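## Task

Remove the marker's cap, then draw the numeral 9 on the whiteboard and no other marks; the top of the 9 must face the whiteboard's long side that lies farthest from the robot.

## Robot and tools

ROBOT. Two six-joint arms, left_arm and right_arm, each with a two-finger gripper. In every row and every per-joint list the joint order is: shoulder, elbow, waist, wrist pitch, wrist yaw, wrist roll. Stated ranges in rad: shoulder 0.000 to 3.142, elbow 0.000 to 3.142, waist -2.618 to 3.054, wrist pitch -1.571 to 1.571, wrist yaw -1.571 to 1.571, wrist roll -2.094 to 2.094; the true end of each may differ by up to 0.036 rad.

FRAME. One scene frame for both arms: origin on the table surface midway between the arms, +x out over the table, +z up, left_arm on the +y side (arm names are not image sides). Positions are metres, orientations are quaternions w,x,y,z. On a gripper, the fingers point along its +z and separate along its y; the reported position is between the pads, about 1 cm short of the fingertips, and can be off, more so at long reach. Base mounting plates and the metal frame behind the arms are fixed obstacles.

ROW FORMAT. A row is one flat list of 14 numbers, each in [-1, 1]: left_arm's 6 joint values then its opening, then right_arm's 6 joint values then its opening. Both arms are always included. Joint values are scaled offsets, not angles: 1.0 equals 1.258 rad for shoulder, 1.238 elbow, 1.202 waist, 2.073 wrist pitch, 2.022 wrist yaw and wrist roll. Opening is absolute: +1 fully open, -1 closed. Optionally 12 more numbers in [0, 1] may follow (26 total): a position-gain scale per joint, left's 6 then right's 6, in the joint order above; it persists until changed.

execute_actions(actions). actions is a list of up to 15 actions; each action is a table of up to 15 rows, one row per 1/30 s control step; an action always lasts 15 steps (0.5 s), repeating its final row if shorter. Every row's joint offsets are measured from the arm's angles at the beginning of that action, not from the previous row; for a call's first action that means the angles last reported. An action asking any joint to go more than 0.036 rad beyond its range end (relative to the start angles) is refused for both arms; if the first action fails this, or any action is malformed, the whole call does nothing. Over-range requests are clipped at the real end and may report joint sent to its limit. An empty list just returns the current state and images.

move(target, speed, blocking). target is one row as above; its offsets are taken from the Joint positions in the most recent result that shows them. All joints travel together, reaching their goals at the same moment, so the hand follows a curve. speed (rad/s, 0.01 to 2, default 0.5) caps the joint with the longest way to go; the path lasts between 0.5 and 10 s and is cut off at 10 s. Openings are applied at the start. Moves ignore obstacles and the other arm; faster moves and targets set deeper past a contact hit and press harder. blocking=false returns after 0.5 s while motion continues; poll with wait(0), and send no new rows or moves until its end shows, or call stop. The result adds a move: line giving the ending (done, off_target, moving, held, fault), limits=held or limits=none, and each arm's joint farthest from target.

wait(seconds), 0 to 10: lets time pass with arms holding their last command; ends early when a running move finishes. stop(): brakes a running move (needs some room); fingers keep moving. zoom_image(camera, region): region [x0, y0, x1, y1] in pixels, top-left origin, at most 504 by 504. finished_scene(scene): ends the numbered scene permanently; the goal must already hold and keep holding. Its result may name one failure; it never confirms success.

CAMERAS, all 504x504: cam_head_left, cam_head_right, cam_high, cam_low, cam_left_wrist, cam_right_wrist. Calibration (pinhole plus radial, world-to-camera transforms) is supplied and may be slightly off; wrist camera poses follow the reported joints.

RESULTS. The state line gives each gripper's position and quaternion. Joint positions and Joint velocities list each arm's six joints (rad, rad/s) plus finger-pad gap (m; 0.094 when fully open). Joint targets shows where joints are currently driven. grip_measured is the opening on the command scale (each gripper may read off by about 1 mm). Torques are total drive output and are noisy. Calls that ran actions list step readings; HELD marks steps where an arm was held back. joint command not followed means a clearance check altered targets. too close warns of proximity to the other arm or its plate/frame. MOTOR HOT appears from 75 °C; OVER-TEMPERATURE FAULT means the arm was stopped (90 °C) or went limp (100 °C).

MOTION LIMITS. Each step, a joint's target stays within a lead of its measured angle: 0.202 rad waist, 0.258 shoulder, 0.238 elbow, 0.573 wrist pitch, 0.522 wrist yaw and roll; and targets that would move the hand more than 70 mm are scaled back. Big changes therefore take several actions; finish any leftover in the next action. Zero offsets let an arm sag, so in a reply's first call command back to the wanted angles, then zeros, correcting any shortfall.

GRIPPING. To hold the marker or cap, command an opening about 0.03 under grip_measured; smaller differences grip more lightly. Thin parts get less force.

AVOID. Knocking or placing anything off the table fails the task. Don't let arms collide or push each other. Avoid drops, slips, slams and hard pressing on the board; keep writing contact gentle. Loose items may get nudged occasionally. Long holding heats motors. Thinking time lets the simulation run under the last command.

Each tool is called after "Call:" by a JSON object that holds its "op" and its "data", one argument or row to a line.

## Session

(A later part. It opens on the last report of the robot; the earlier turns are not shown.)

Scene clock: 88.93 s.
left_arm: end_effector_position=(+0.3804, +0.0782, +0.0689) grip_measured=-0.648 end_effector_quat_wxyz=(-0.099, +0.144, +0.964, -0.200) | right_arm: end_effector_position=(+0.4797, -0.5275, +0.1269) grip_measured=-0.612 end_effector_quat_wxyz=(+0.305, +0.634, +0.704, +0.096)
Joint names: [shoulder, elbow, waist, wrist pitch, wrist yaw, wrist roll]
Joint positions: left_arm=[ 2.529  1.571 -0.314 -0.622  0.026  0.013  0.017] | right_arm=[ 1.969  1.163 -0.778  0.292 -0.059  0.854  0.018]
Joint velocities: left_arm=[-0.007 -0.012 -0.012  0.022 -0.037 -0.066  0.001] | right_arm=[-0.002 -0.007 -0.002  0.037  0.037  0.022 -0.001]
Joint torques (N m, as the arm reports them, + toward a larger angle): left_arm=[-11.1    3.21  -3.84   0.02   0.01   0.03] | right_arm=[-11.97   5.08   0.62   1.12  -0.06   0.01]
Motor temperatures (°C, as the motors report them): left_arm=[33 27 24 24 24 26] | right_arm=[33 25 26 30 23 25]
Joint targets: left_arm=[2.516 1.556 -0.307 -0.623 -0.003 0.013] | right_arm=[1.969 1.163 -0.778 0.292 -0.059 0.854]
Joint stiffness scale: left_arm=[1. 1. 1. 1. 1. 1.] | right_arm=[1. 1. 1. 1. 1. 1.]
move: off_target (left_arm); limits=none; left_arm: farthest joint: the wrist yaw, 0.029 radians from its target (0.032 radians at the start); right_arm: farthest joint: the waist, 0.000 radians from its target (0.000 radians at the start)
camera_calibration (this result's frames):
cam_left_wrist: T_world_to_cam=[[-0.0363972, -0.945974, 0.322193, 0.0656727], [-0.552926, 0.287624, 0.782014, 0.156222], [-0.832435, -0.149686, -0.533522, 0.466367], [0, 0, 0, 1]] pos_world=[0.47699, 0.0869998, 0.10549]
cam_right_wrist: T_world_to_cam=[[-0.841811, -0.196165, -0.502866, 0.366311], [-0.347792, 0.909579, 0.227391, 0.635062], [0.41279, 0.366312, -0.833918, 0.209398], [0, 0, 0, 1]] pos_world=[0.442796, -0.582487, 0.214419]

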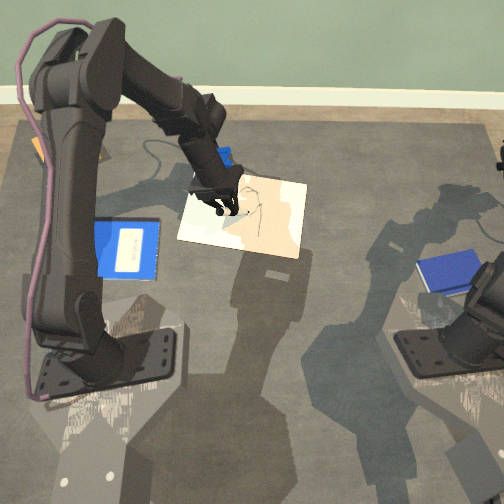

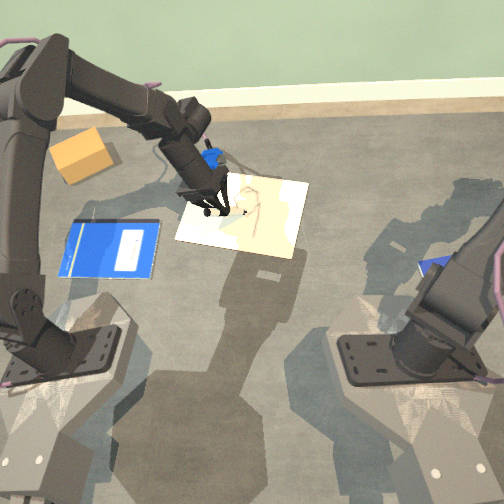

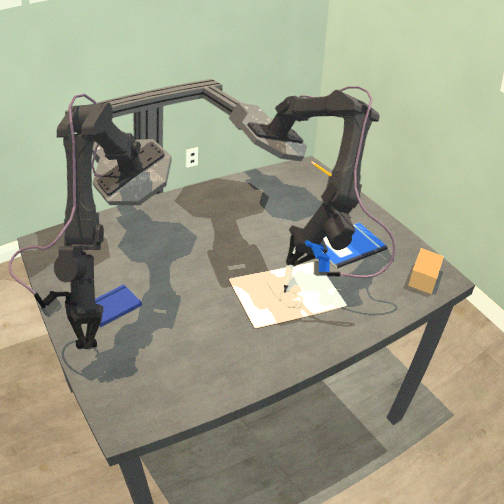

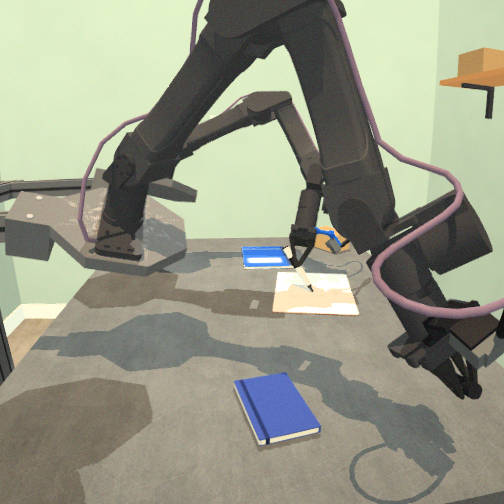

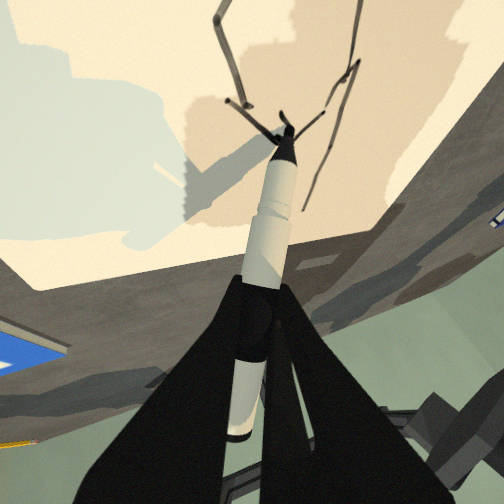

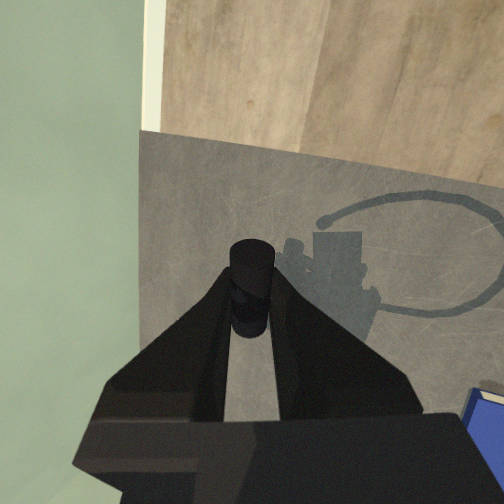

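Call:
{"op": "move", "data": {
  "target": [-0.024,-0.030,0.006,0,-0.016,0,-0.74,0,0,0,0,0,0,-0.72],
  "speed": 0.06
}}

Call:
{"op": "zoom_image", "data": {
  "camera": "cam_left_wrist",
  "region": [150,0,370,220]
}}

Scene clock: 90.03 s.
left_arm: end_effector_position=(+0.3789, +0.0848, +0.0698) grip_measured=-0.648 end_effector_quat_wxyz=(-0.100, +0.142, +0.966, -0.191) | right_arm: end_effector_position=(+0.4797, -0.5275, +0.1269) grip_measured=-0.612 end_effector_quat_wxyz=(+0.305, +0.634, +0.704, +0.096)
Joint names: [shoulder, elbow, waist, wrist pitch, wrist yaw, wrist roll]
Joint positions: left_arm=[ 2.513  1.552 -0.309 -0.622  0.009  0.013  0.017] | right_arm=[ 1.969  1.163 -0.778  0.292 -0.059  0.854  0.018]
Joint velocities: left_arm=[-0.002 -0.012 -0.007  0.037  0.022  0.081  0.   ] | right_arm=[-0.007 -0.017 -0.007  0.051 -0.051  0.007  0.001]
Joint torques (N m, as the arm reports them, + toward a larger angle): left_arm=[-11.21   2.92  -4.13   0.03   0.14   0.02] | right_arm=[-11.95   5.12   0.63   1.11  -0.06   0.03]
Motor temperatures (°C, as the motors report them): left_arm=[34 27 24 24 24 26] | right_arm=[33 25 26 30 23 25]
Joint targets: left_arm=[2.498 1.533 -0.306 -0.622 -0.007 0.013] | right_arm=[1.969 1.163 -0.778 0.292 -0.059 0.854]
Joint stiffness scale: left_arm=[1. 1. 1. 1. 1. 1.] | right_arm=[1. 1. 1. 1. 1. 1.]
move: done; limits=none; left_arm: farthest joint: the elbow, 0.018 radians from its target (0.037 radians at the start); right_arm: farthest joint: the waist, 0.000 radians from its target (0.000 radians at the start)
camera_calibration (this result's frames):
cam_left_wrist: T_world_to_cam=[[-0.0352019, -0.951465, 0.305737, 0.0727074], [-0.553981, 0.2732, 0.786426, 0.154138], [-0.831785, -0.141689, -0.536711, 0.465862], [0, 0, 0, 1]] pos_world=[0.475446, 0.0930756, 0.106586]
cam_right_wrist: T_world_to_cam=[[-0.841811, -0.196165, -0.502866, 0.366311], [-0.347792, 0.909579, 0.227391, 0.635062], [0.41279, 0.366312, -0.833918, 0.209398], [0, 0, 0, 1]] pos_world=[0.442796, -0.582487, 0.214419]

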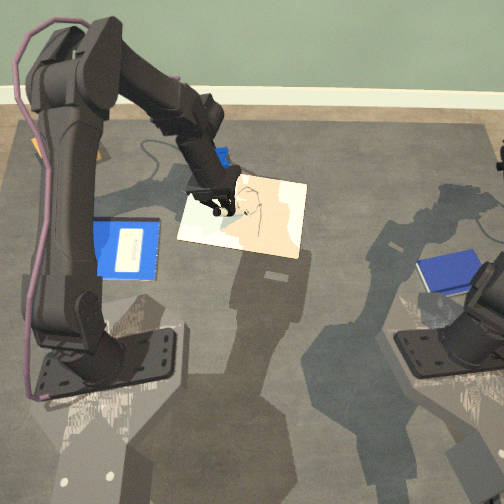

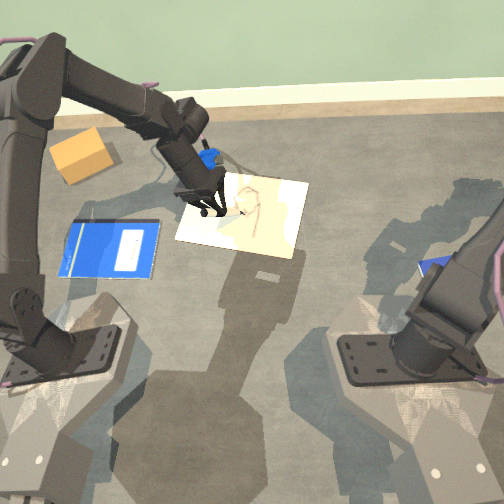

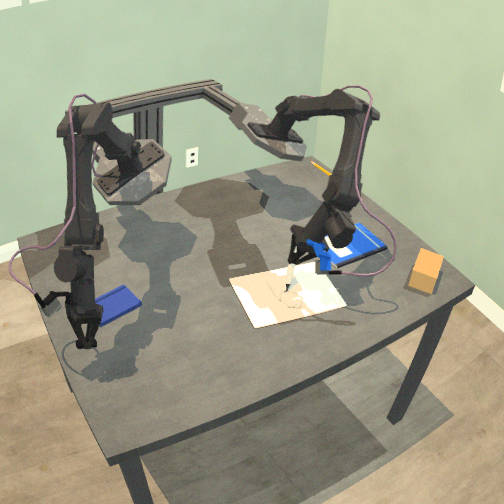

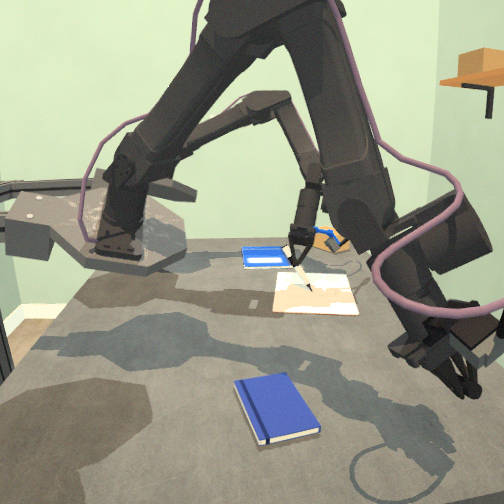

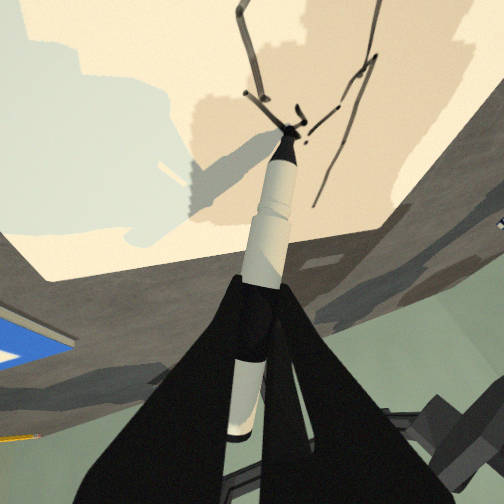

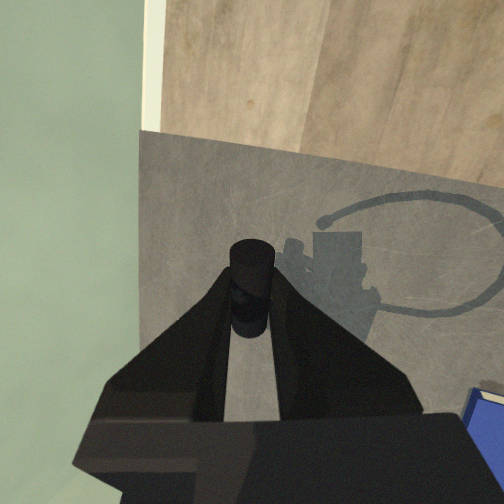

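Region (150, 0, 370, 220) of cam_left_wrist's 504x504 image, scaled by 2.291, with more detail than that image has.

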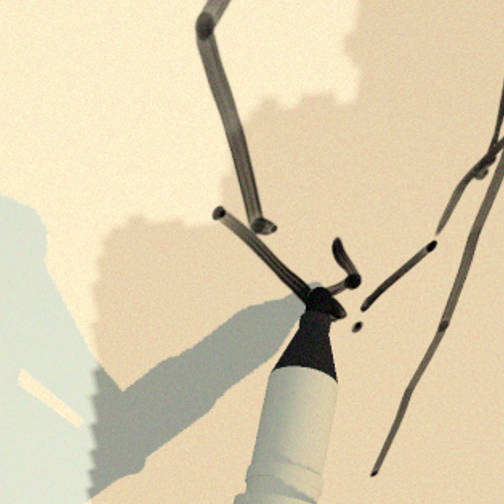

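Call:
{"op": "move", "data": {
  "target": [0.008,0.008,-0.024,0,-0.004,0,-0.74,0,0,0,0,0,0,-0.72],
  "speed": 0.06
}}

Call:
{"op": "zoom_image", "data": {
  "camera": "cam_left_wrist",
  "region": [150,0,370,220]
}}

Scene clock: 91.43 s.
left_arm: end_effector_position=(+0.3775, +0.0796, +0.0721) grip_measured=-0.648 end_effector_quat_wxyz=(-0.098, +0.151, +0.965, -0.189) | right_arm: end_effector_position=(+0.4797, -0.5275, +0.1269) grip_measured=-0.612 end_effector_quat_wxyz=(+0.305, +0.634, +0.704, +0.096)
Joint names: [shoulder, elbow, waist, wrist pitch, wrist yaw, wrist roll]
Joint positions: left_arm=[ 2.513  1.552 -0.325 -0.622  0.003  0.013  0.017] | right_arm=[ 1.969  1.163 -0.778  0.292 -0.059  0.854  0.018]
Joint velocities: left_arm=[-0.002  0.022  0.002 -0.066 -0.037 -0.051 -0.001] | right_arm=[-0.012 -0.022 -0.002 -0.051  0.007  0.007 -0.   ]
Joint torques (N m, as the arm reports them, + toward a larger angle): left_arm=[-9.46  4.93 -5.2   0.05  0.32  0.02] | right_arm=[-12.01   5.08   0.61   1.12  -0.07   0.  ]
Motor temperatures (°C, as the motors report them): left_arm=[34 27 24 24 24 26] | right_arm=[33 25 26 30 23 25]
Joint targets: left_arm=[2.524 1.562 -0.337 -0.622 0.001 0.013] | right_arm=[1.969 1.163 -0.778 0.292 -0.059 0.854]
Joint stiffness scale: left_arm=[1. 1. 1. 1. 1. 1.] | right_arm=[1. 1. 1. 1. 1. 1.]
move: done; limits=none; left_arm: farthest joint: the waist, 0.013 radians from its target (0.029 radians at the start); right_arm: farthest joint: the waist, 0.000 radians from its target (0.000 radians at the start)
camera_calibration (this result's frames):
cam_left_wrist: T_world_to_cam=[[-0.0530525, -0.951522, 0.302971, 0.0739751], [-0.55558, 0.280231, 0.782817, 0.153324], [-0.829769, -0.126794, -0.543513, 0.463742], [0, 0, 0, 1]] pos_world=[0.473907, 0.0862226, 0.109613]
cam_right_wrist: T_world_to_cam=[[-0.841811, -0.196165, -0.502866, 0.366311], [-0.347792, 0.909579, 0.227391, 0.635062], [0.41279, 0.366312, -0.833918, 0.209398], [0, 0, 0, 1]] pos_world=[0.442796, -0.582487, 0.214419]

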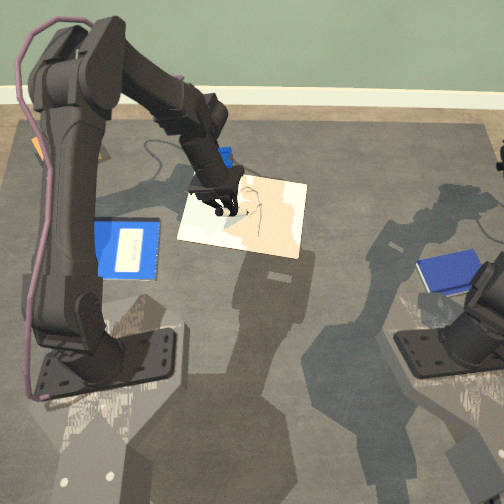

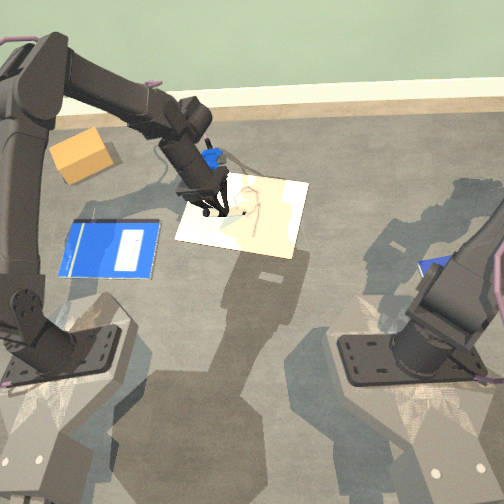

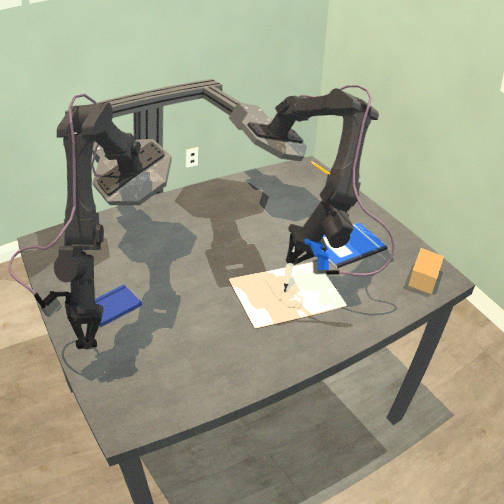

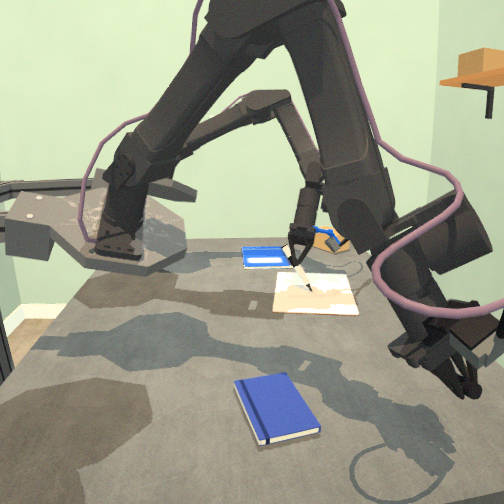

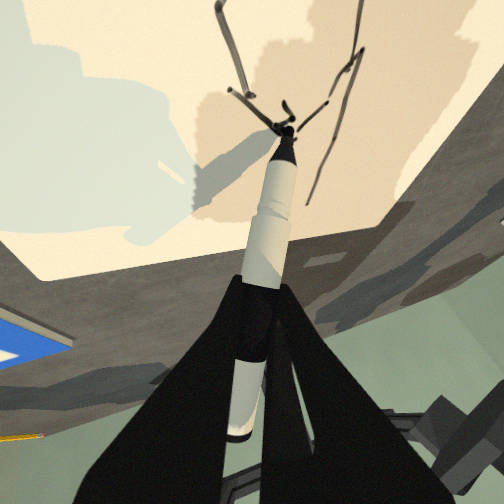

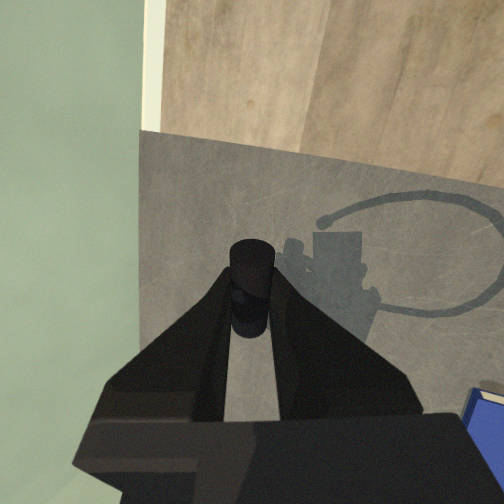

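Region (150, 0, 370, 220) of cam_left_wrist's 504x504 image, scaled by 2.291, with more detail than that image has.

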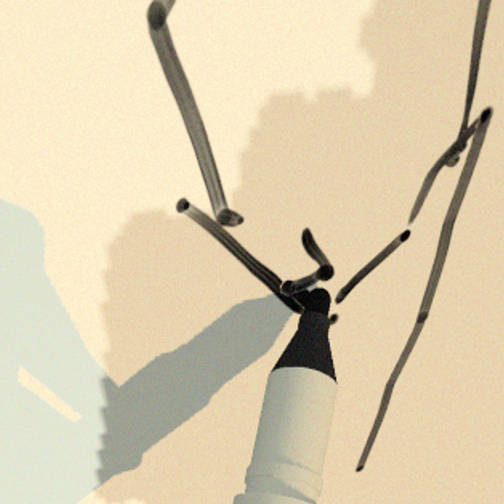

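Call:
{"op": "move", "data": {
  "target": [0.024,0.008,-0.019,0,0,0,-0.74,0,0,0,0,0,0,-0.72],
  "speed": 0.06
}}

Call:
{"op": "zoom_image", "data": {
  "camera": "cam_left_wrist",
  "region": [150,0,370,220]
}}

Scene clock: 92.47 s.
left_arm: end_effector_position=(+0.3723, +0.0751, +0.0697) grip_measured=-0.648 end_effector_quat_wxyz=(-0.102, +0.157, +0.964, -0.188) | right_arm: end_effector_position=(+0.4797, -0.5275, +0.1269) grip_measured=-0.612 end_effector_quat_wxyz=(+0.305, +0.634, +0.704, +0.096)
Joint names: [shoulder, elbow, waist, wrist pitch, wrist yaw, wrist roll]
Joint positions: left_arm=[ 2.526  1.552 -0.336 -0.622  0.002  0.013  0.017] | right_arm=[ 1.969  1.163 -0.778  0.292 -0.059  0.854  0.018]
Joint velocities: left_arm=[-0.022  0.002 -0.012  0.007  0.022  0.022 -0.001] | right_arm=[-0.002 -0.007 -0.007 -0.037  0.007 -0.037 -0.   ]
Joint torques (N m, as the arm reports them, + toward a larger angle): left_arm=[-8.67  4.96 -5.27  0.02  0.33  0.03] | right_arm=[-11.98   5.16   0.6    1.12  -0.06   0.01]
Motor temperatures (°C, as the motors report them): left_arm=[33 27 24 24 24 26] | right_arm=[33 25 26 30 23 25]
Joint targets: left_arm=[2.544 1.562 -0.348 -0.622 0.002 0.013] | right_arm=[1.969 1.163 -0.778 0.292 -0.059 0.854]
Joint stiffness scale: left_arm=[1. 1. 1. 1. 1. 1.] | right_arm=[1. 1. 1. 1. 1. 1.]
move: done; limits=none; left_arm: farthest joint: the shoulder, 0.018 radians from its target (0.030 radians at the start); right_arm: farthest joint: the waist, 0.000 radians from its target (0.000 radians at the start)
camera_calibration (this result's frames):
cam_left_wrist: T_world_to_cam=[[-0.0648484, -0.951039, 0.302192, 0.0745745], [-0.545953, 0.287301, 0.787015, 0.149109], [-0.835302, -0.113946, -0.537854, 0.458273], [0, 0, 0, 1]] pos_world=[0.469039, 0.0803027, 0.106597]
cam_right_wrist: T_world_to_cam=[[-0.841811, -0.196165, -0.502866, 0.366311], [-0.347792, 0.909579, 0.227391, 0.635062], [0.41279, 0.366312, -0.833918, 0.209398], [0, 0, 0, 1]] pos_world=[0.442796, -0.582487, 0.214419]

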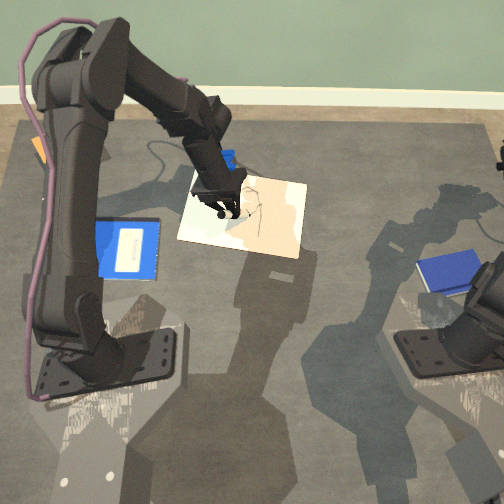

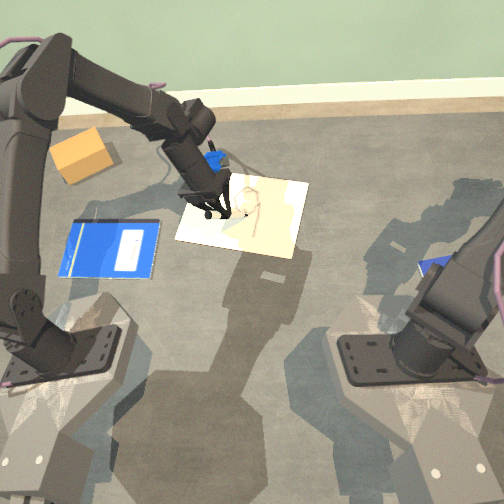

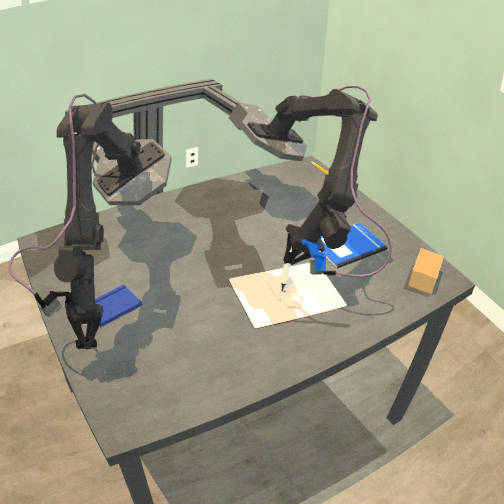

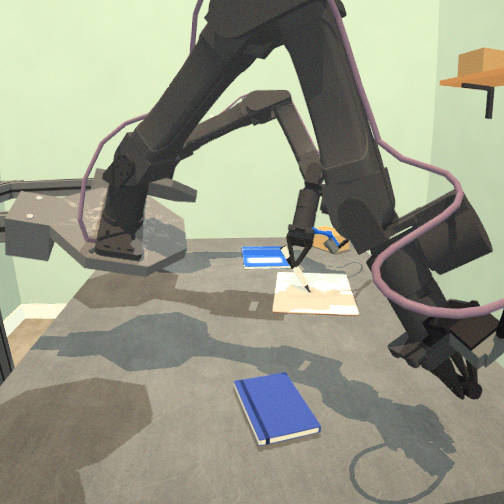

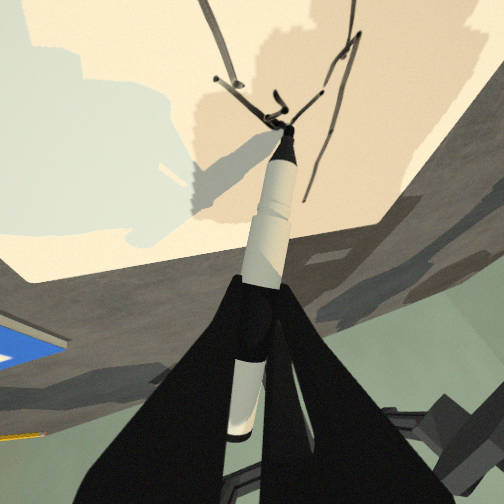

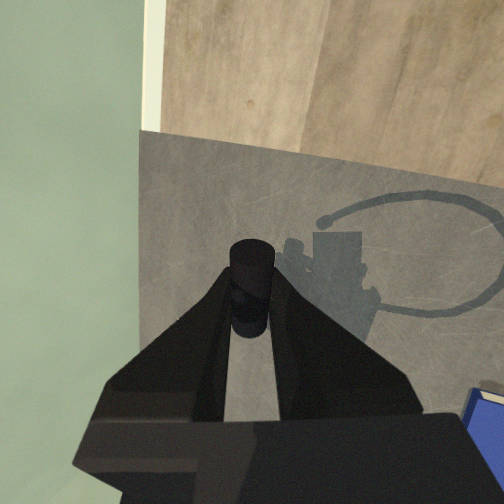

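Region (150, 0, 370, 220) of cam_left_wrist's 504x504 image, scaled by 2.291, with more detail than that image has.

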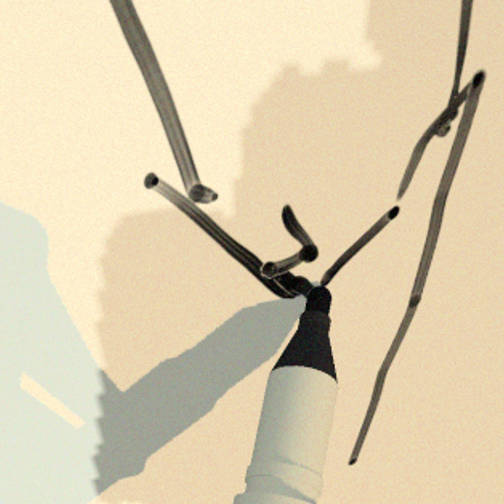

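Call:
{"op": "move", "data": {
  "target": [0.064,0.142,-0.030,-0.047,0,0,-0.74,0,0,0,0,0,0,-0.72],
  "speed": 0.12
}}

Call:
{"op": "zoom_image", "data": {
  "camera": "cam_left_wrist",
  "region": [150,0,370,220]
}}

Scene clock: 94.67 s.
left_arm: end_effector_position=(+0.3918, +0.0597, +0.0723) grip_measured=-0.648 end_effector_quat_wxyz=(-0.101, +0.168, +0.962, -0.189) | right_arm: end_effector_position=(+0.4797, -0.5275, +0.1269) grip_measured=-0.612 end_effector_quat_wxyz=(+0.305, +0.634, +0.704, +0.096)
Joint names: [shoulder, elbow, waist, wrist pitch, wrist yaw, wrist roll]
Joint positions: left_arm=[ 2.593  1.705 -0.358 -0.709  0.002  0.013  0.017] | right_arm=[ 1.969  1.163 -0.778  0.292 -0.059  0.854  0.018]
Joint velocities: left_arm=[ 0.007 -0.012  0.007 -0.007 -0.037  0.007  0.   ] | right_arm=[-0.027  0.007  0.007  0.007 -0.051 -0.007 -0.001]
Joint torques (N m, as the arm reports them, + toward a larger angle): left_arm=[-9.79  6.19 -5.6  -0.09  0.32  0.03] | right_arm=[-12.02   5.12   0.6    1.13  -0.06   0.01]
Motor temperatures (°C, as the motors report them): left_arm=[33 27 24 24 24 26] | right_arm=[33 25 26 30 23 25]
Joint targets: left_arm=[2.606 1.728 -0.372 -0.719 0.002 0.013] | right_arm=[1.969 1.163 -0.778 0.292 -0.059 0.854]
Joint stiffness scale: left_arm=[1. 1. 1. 1. 1. 1.] | right_arm=[1. 1. 1. 1. 1. 1.]
move: off_target (left_arm); limits=none; left_arm: farthest joint: the elbow, 0.023 radians from its target (0.176 radians at the start); right_arm: farthest joint: the waist, 0.000 radians from its target (0.000 radians at the start)
camera_calibration (this result's frames):
cam_left_wrist: T_world_to_cam=[[-0.0864416, -0.948019, 0.306247, 0.0683641], [-0.544617, 0.302367, 0.782283, 0.161128], [-0.834219, -0.0991654, -0.542444, 0.473202], [0, 0, 0, 1]] pos_world=[0.488416, 0.0630159, 0.109701]
cam_right_wrist: T_world_to_cam=[[-0.841811, -0.196165, -0.502866, 0.366311], [-0.347792, 0.909579, 0.227391, 0.635062], [0.41279, 0.366312, -0.833918, 0.209398], [0, 0, 0, 1]] pos_world=[0.442796, -0.582487, 0.214419]

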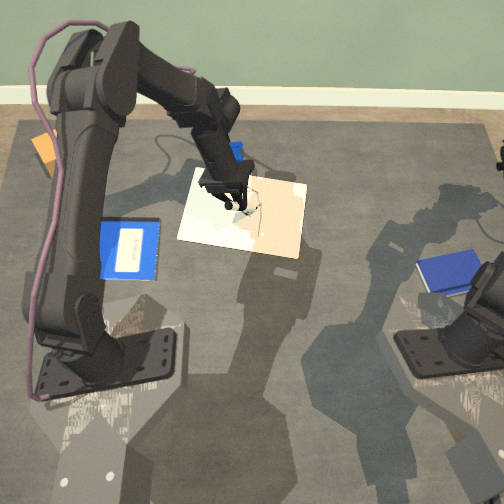

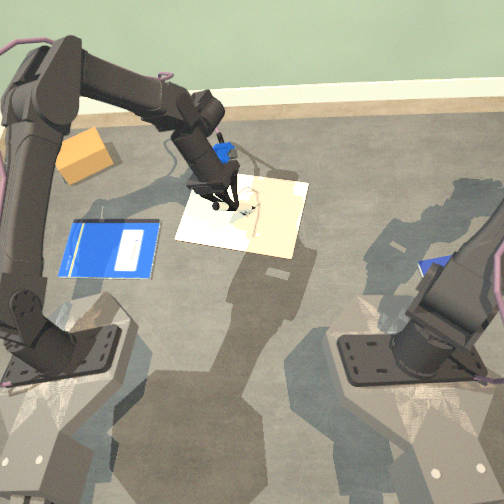

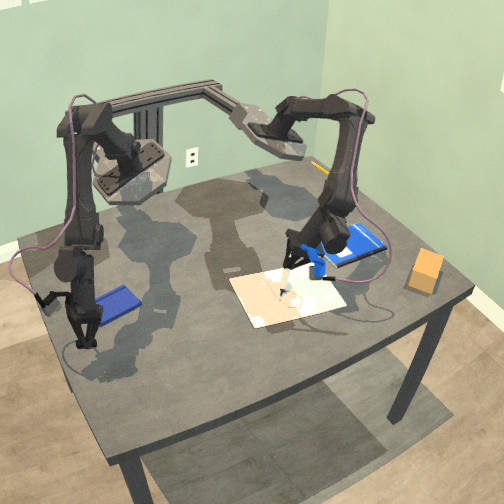

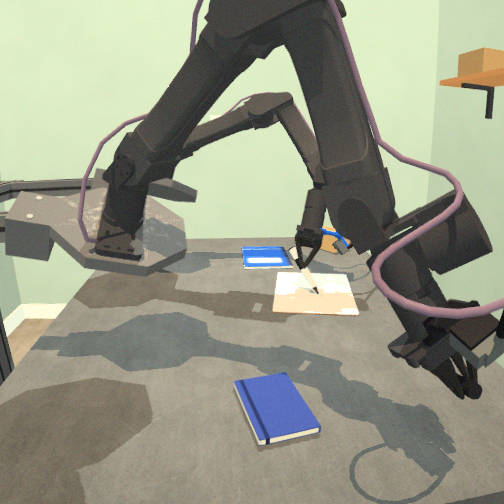

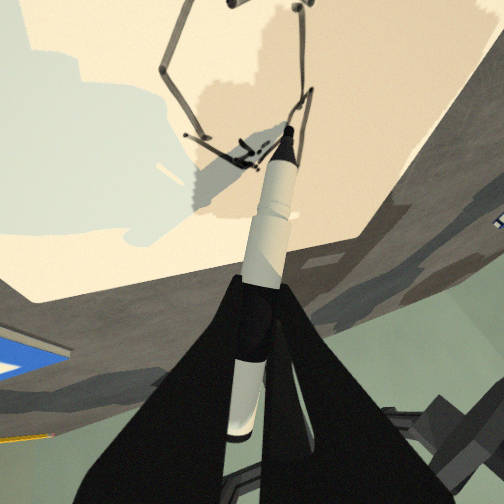

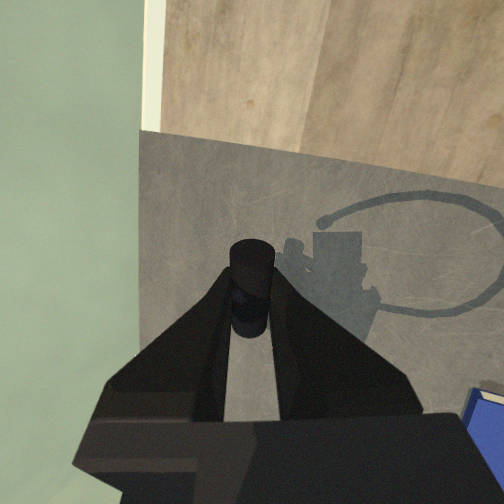

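Region (150, 0, 370, 220) of cam_left_wrist's 504x504 image, scaled by 2.291, with more detail than that image has.

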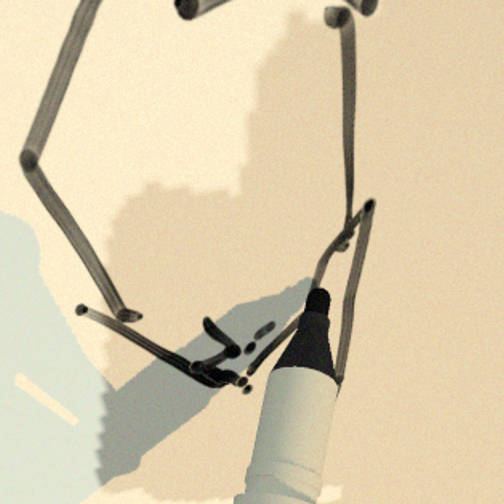

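Call:
{"op": "move", "data": {
  "target": [-0.12,-0.1,0,0.1,0,0,-0.74,0,0,0,0,0,0,-0.72],
  "speed": 0.4
}}

Call:
{"op": "move", "data": {
  "target": [-0.1,0,0.12,0,0,0,-0.74,0,0,0,0,0,0,-0.72],
  "speed": 0.4
}}

Call:
{"op": "zoom_image", "data": {
  "camera": "cam_head_right",
  "region": [170,160,310,270]
}}

Scene clock: 96.17 s.
left_arm: end_effector_position=(+0.4413, +0.0597, +0.1067) grip_measured=-0.648 end_effector_quat_wxyz=(+0.013, +0.145, +0.968, -0.206) | right_arm: end_effector_position=(+0.4797, -0.5275, +0.1269) grip_measured=-0.612 end_effector_quat_wxyz=(+0.305, +0.634, +0.704, +0.096)
Joint names: [shoulder, elbow, waist, wrist pitch, wrist yaw, wrist roll]
Joint positions: left_arm=[ 2.453  1.602 -0.358 -0.511  0.002  0.013  0.017] | right_arm=[ 1.969  1.163 -0.778  0.292 -0.059  0.854  0.018]
Joint velocities: left_arm=[-0.002  0.012 -0.017  0.022  0.051  0.007 -0.   ] | right_arm=[ 0.002 -0.002 -0.002  0.051  0.022  0.022 -0.001]
Joint torques (N m, as the arm reports them, + toward a larger angle): left_arm=[-11.29   3.56  -4.49   0.62   0.32   0.04] | right_arm=[-12.01   5.12   0.59   1.12  -0.05   0.01]
Motor temperatures (°C, as the motors report them): left_arm=[34 27 24 24 24 26] | right_arm=[33 25 26 30 23 25]
Joint targets: left_arm=[2.442 1.581 -0.358 -0.501 0.002 0.013] | right_arm=[1.969 1.163 -0.778 0.292 -0.059 0.854]
Joint stiffness scale: left_arm=[1. 1. 1. 1. 1. 1.] | right_arm=[1. 1. 1. 1. 1. 1.]
move: off_target (left_arm); limits=none; left_arm: farthest joint: the elbow, 0.021 radians from its target (0.124 radians at the start); right_arm: farthest joint: the waist, 0.000 radians from its target (0.000 radians at the start)
camera_calibration (this result's frames):
cam_left_wrist: T_world_to_cam=[[-0.0670201, -0.933885, 0.351236, 0.0479017], [-0.718897, 0.289307, 0.632051, 0.254819], [-0.691878, -0.210142, -0.690756, 0.492831], [0, 0, 0, 1]] pos_world=[0.527378, 0.0745786, 0.162543]
cam_right_wrist: T_world_to_cam=[[-0.841811, -0.196165, -0.502866, 0.366311], [-0.347792, 0.909579, 0.227391, 0.635062], [0.41279, 0.366312, -0.833918, 0.209398], [0, 0, 0, 1]] pos_world=[0.442796, -0.582487, 0.214419]

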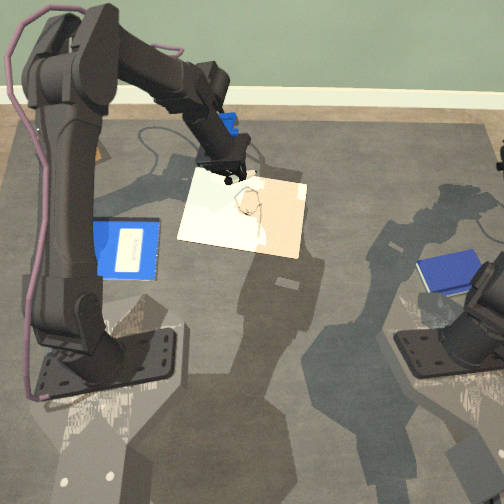

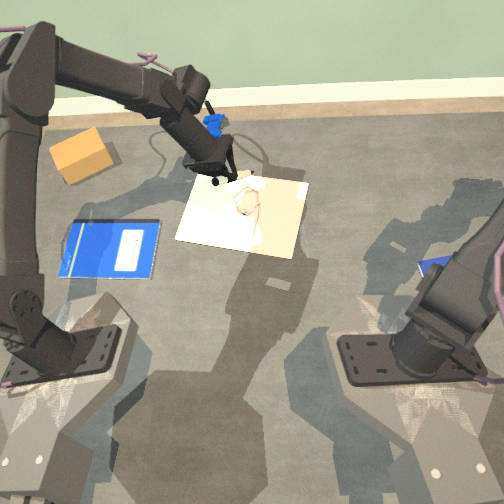

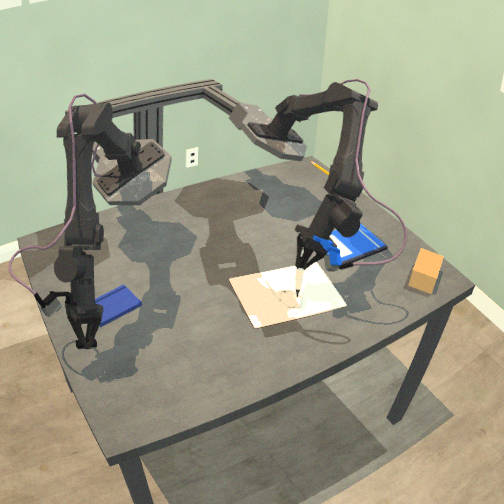

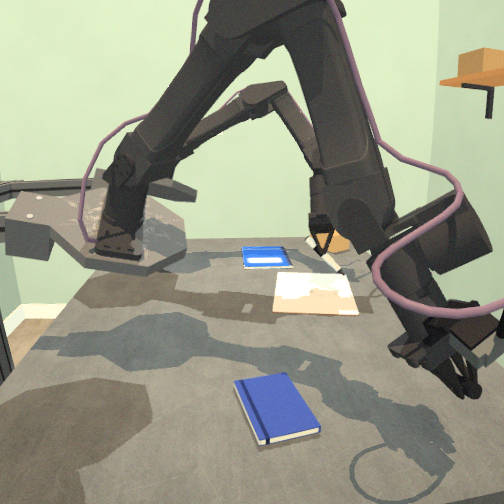

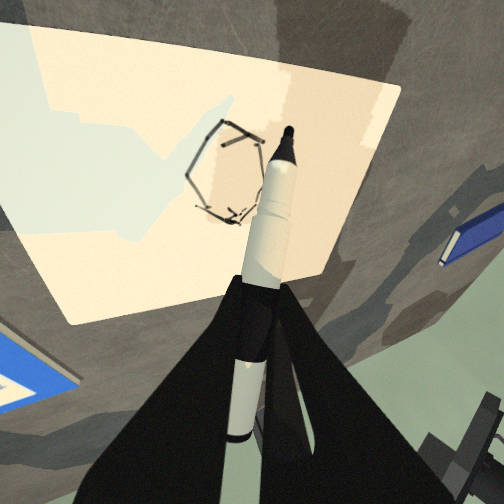

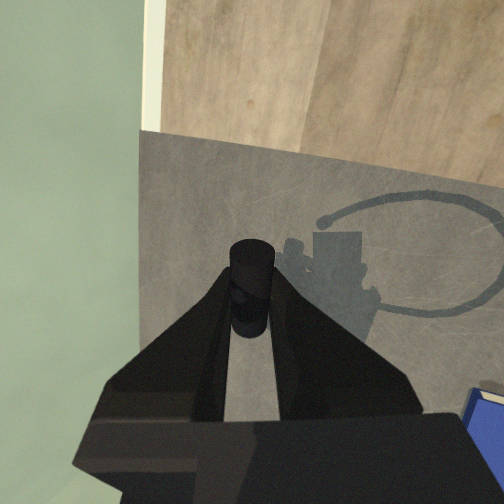

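Scene clock: 97.07 s.
left_arm: end_effector_position=(+0.4934, +0.1440, +0.1266) grip_measured=-0.648 end_effector_quat_wxyz=(+0.061, +0.058, +0.978, -0.191) | right_arm: end_effector_position=(+0.4797, -0.5275, +0.1269) grip_measured=-0.612 end_effector_quat_wxyz=(+0.305, +0.634, +0.704, +0.096)
Joint names: [shoulder, elbow, waist, wrist pitch, wrist yaw, wrist roll]
Joint positions: left_arm=[ 2.33   1.602 -0.201 -0.508 -0.004  0.013  0.017] | right_arm=[ 1.969  1.163 -0.778  0.292 -0.059  0.854  0.018]
Joint velocities: left_arm=[ 0.007 -0.012  0.007  0.051 -0.051 -0.051 -0.001] | right_arm=[ 0.002 -0.012  0.017 -0.022  0.007 -0.022 -0.   ]
Joint torques (N m, as the arm reports them, + toward a larger angle): left_arm=[-10.83   5.42  -5.02   0.62   0.36   0.04] | right_arm=[-11.99   5.1    0.61   1.12  -0.05   0.  ]
Motor temperatures (°C, as the motors report them): left_arm=[34 27 24 24 24 26] | right_arm=[33 25 26 30 23 25]
Joint targets: left_arm=[2.328 1.602 -0.214 -0.511 0.002 0.013] | right_arm=[1.969 1.163 -0.778 0.292 -0.059 0.854]
Joint stiffness scale: left_arm=[1. 1. 1. 1. 1. 1.] | right_arm=[1. 1. 1. 1. 1. 1.]
move: done; limits=none; left_arm: farthest joint: the waist, 0.013 radians from its target (0.144 radians at the start); right_arm: farthest joint: the waist, 0.000 radians from its target (0.000 radians at the start)
camera_calibration (this result's frames):
cam_left_wrist: T_world_to_cam=[[0.0924628, -0.937371, 0.335837, 0.0469043], [-0.797142, 0.132426, 0.589091, 0.321951], [-0.59667, -0.322178, -0.734973, 0.535039], [0, 0, 0, 1]] pos_world=[0.571546, 0.17371, 0.187829]
cam_right_wrist: T_world_to_cam=[[-0.841811, -0.196165, -0.502866, 0.366311], [-0.347792, 0.909579, 0.227391, 0.635062], [0.41279, 0.366312, -0.833918, 0.209398], [0, 0, 0, 1]] pos_world=[0.442796, -0.582487, 0.214419]

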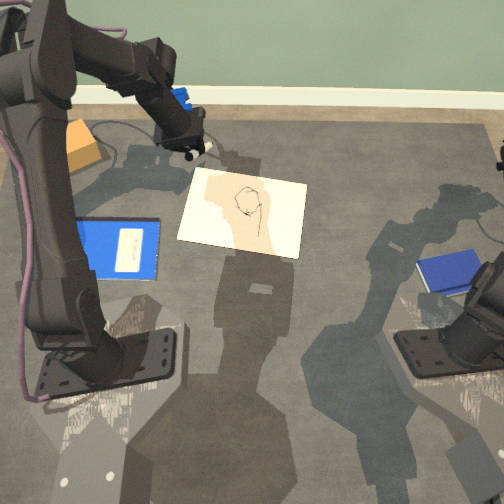

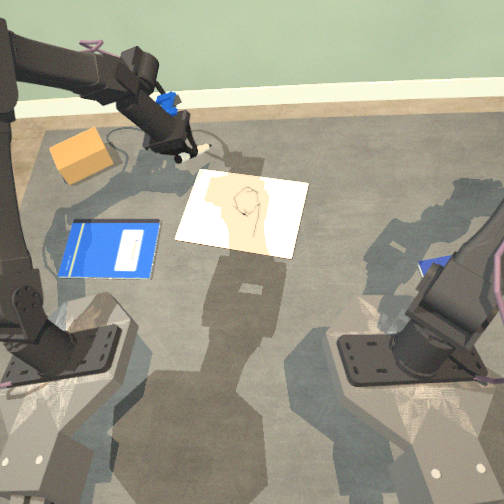

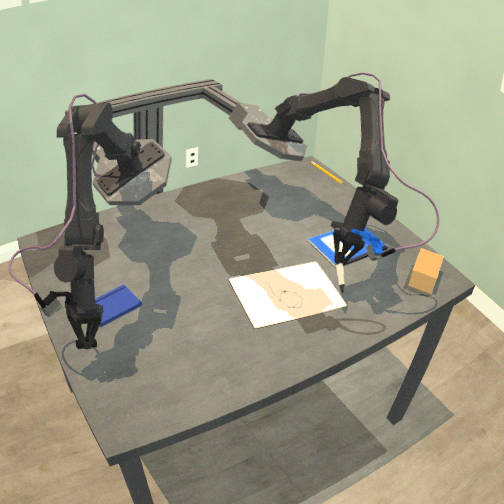

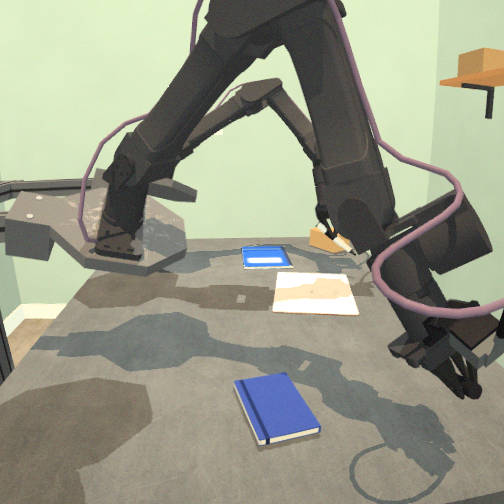

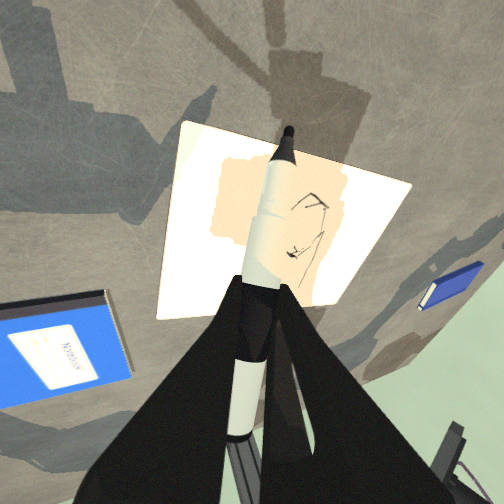

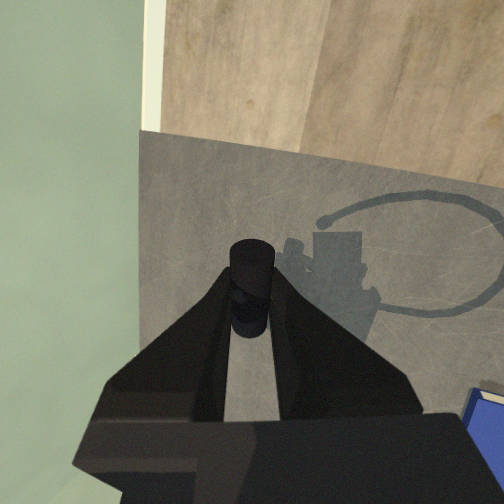

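Region (170, 160, 310, 270) of cam_head_right's 504x504 image, scaled by 3.600, with more detail than that image has; it fills the top 396 rows of this view, and the rest is white.

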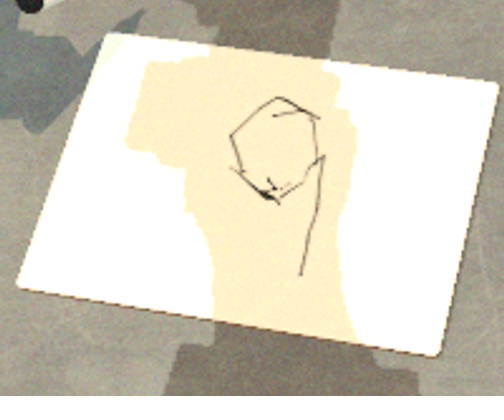

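Reads as a 9.

Call:
{"op": "finished_scene", "data": {
  "scene": 1
}}

The scene is finished.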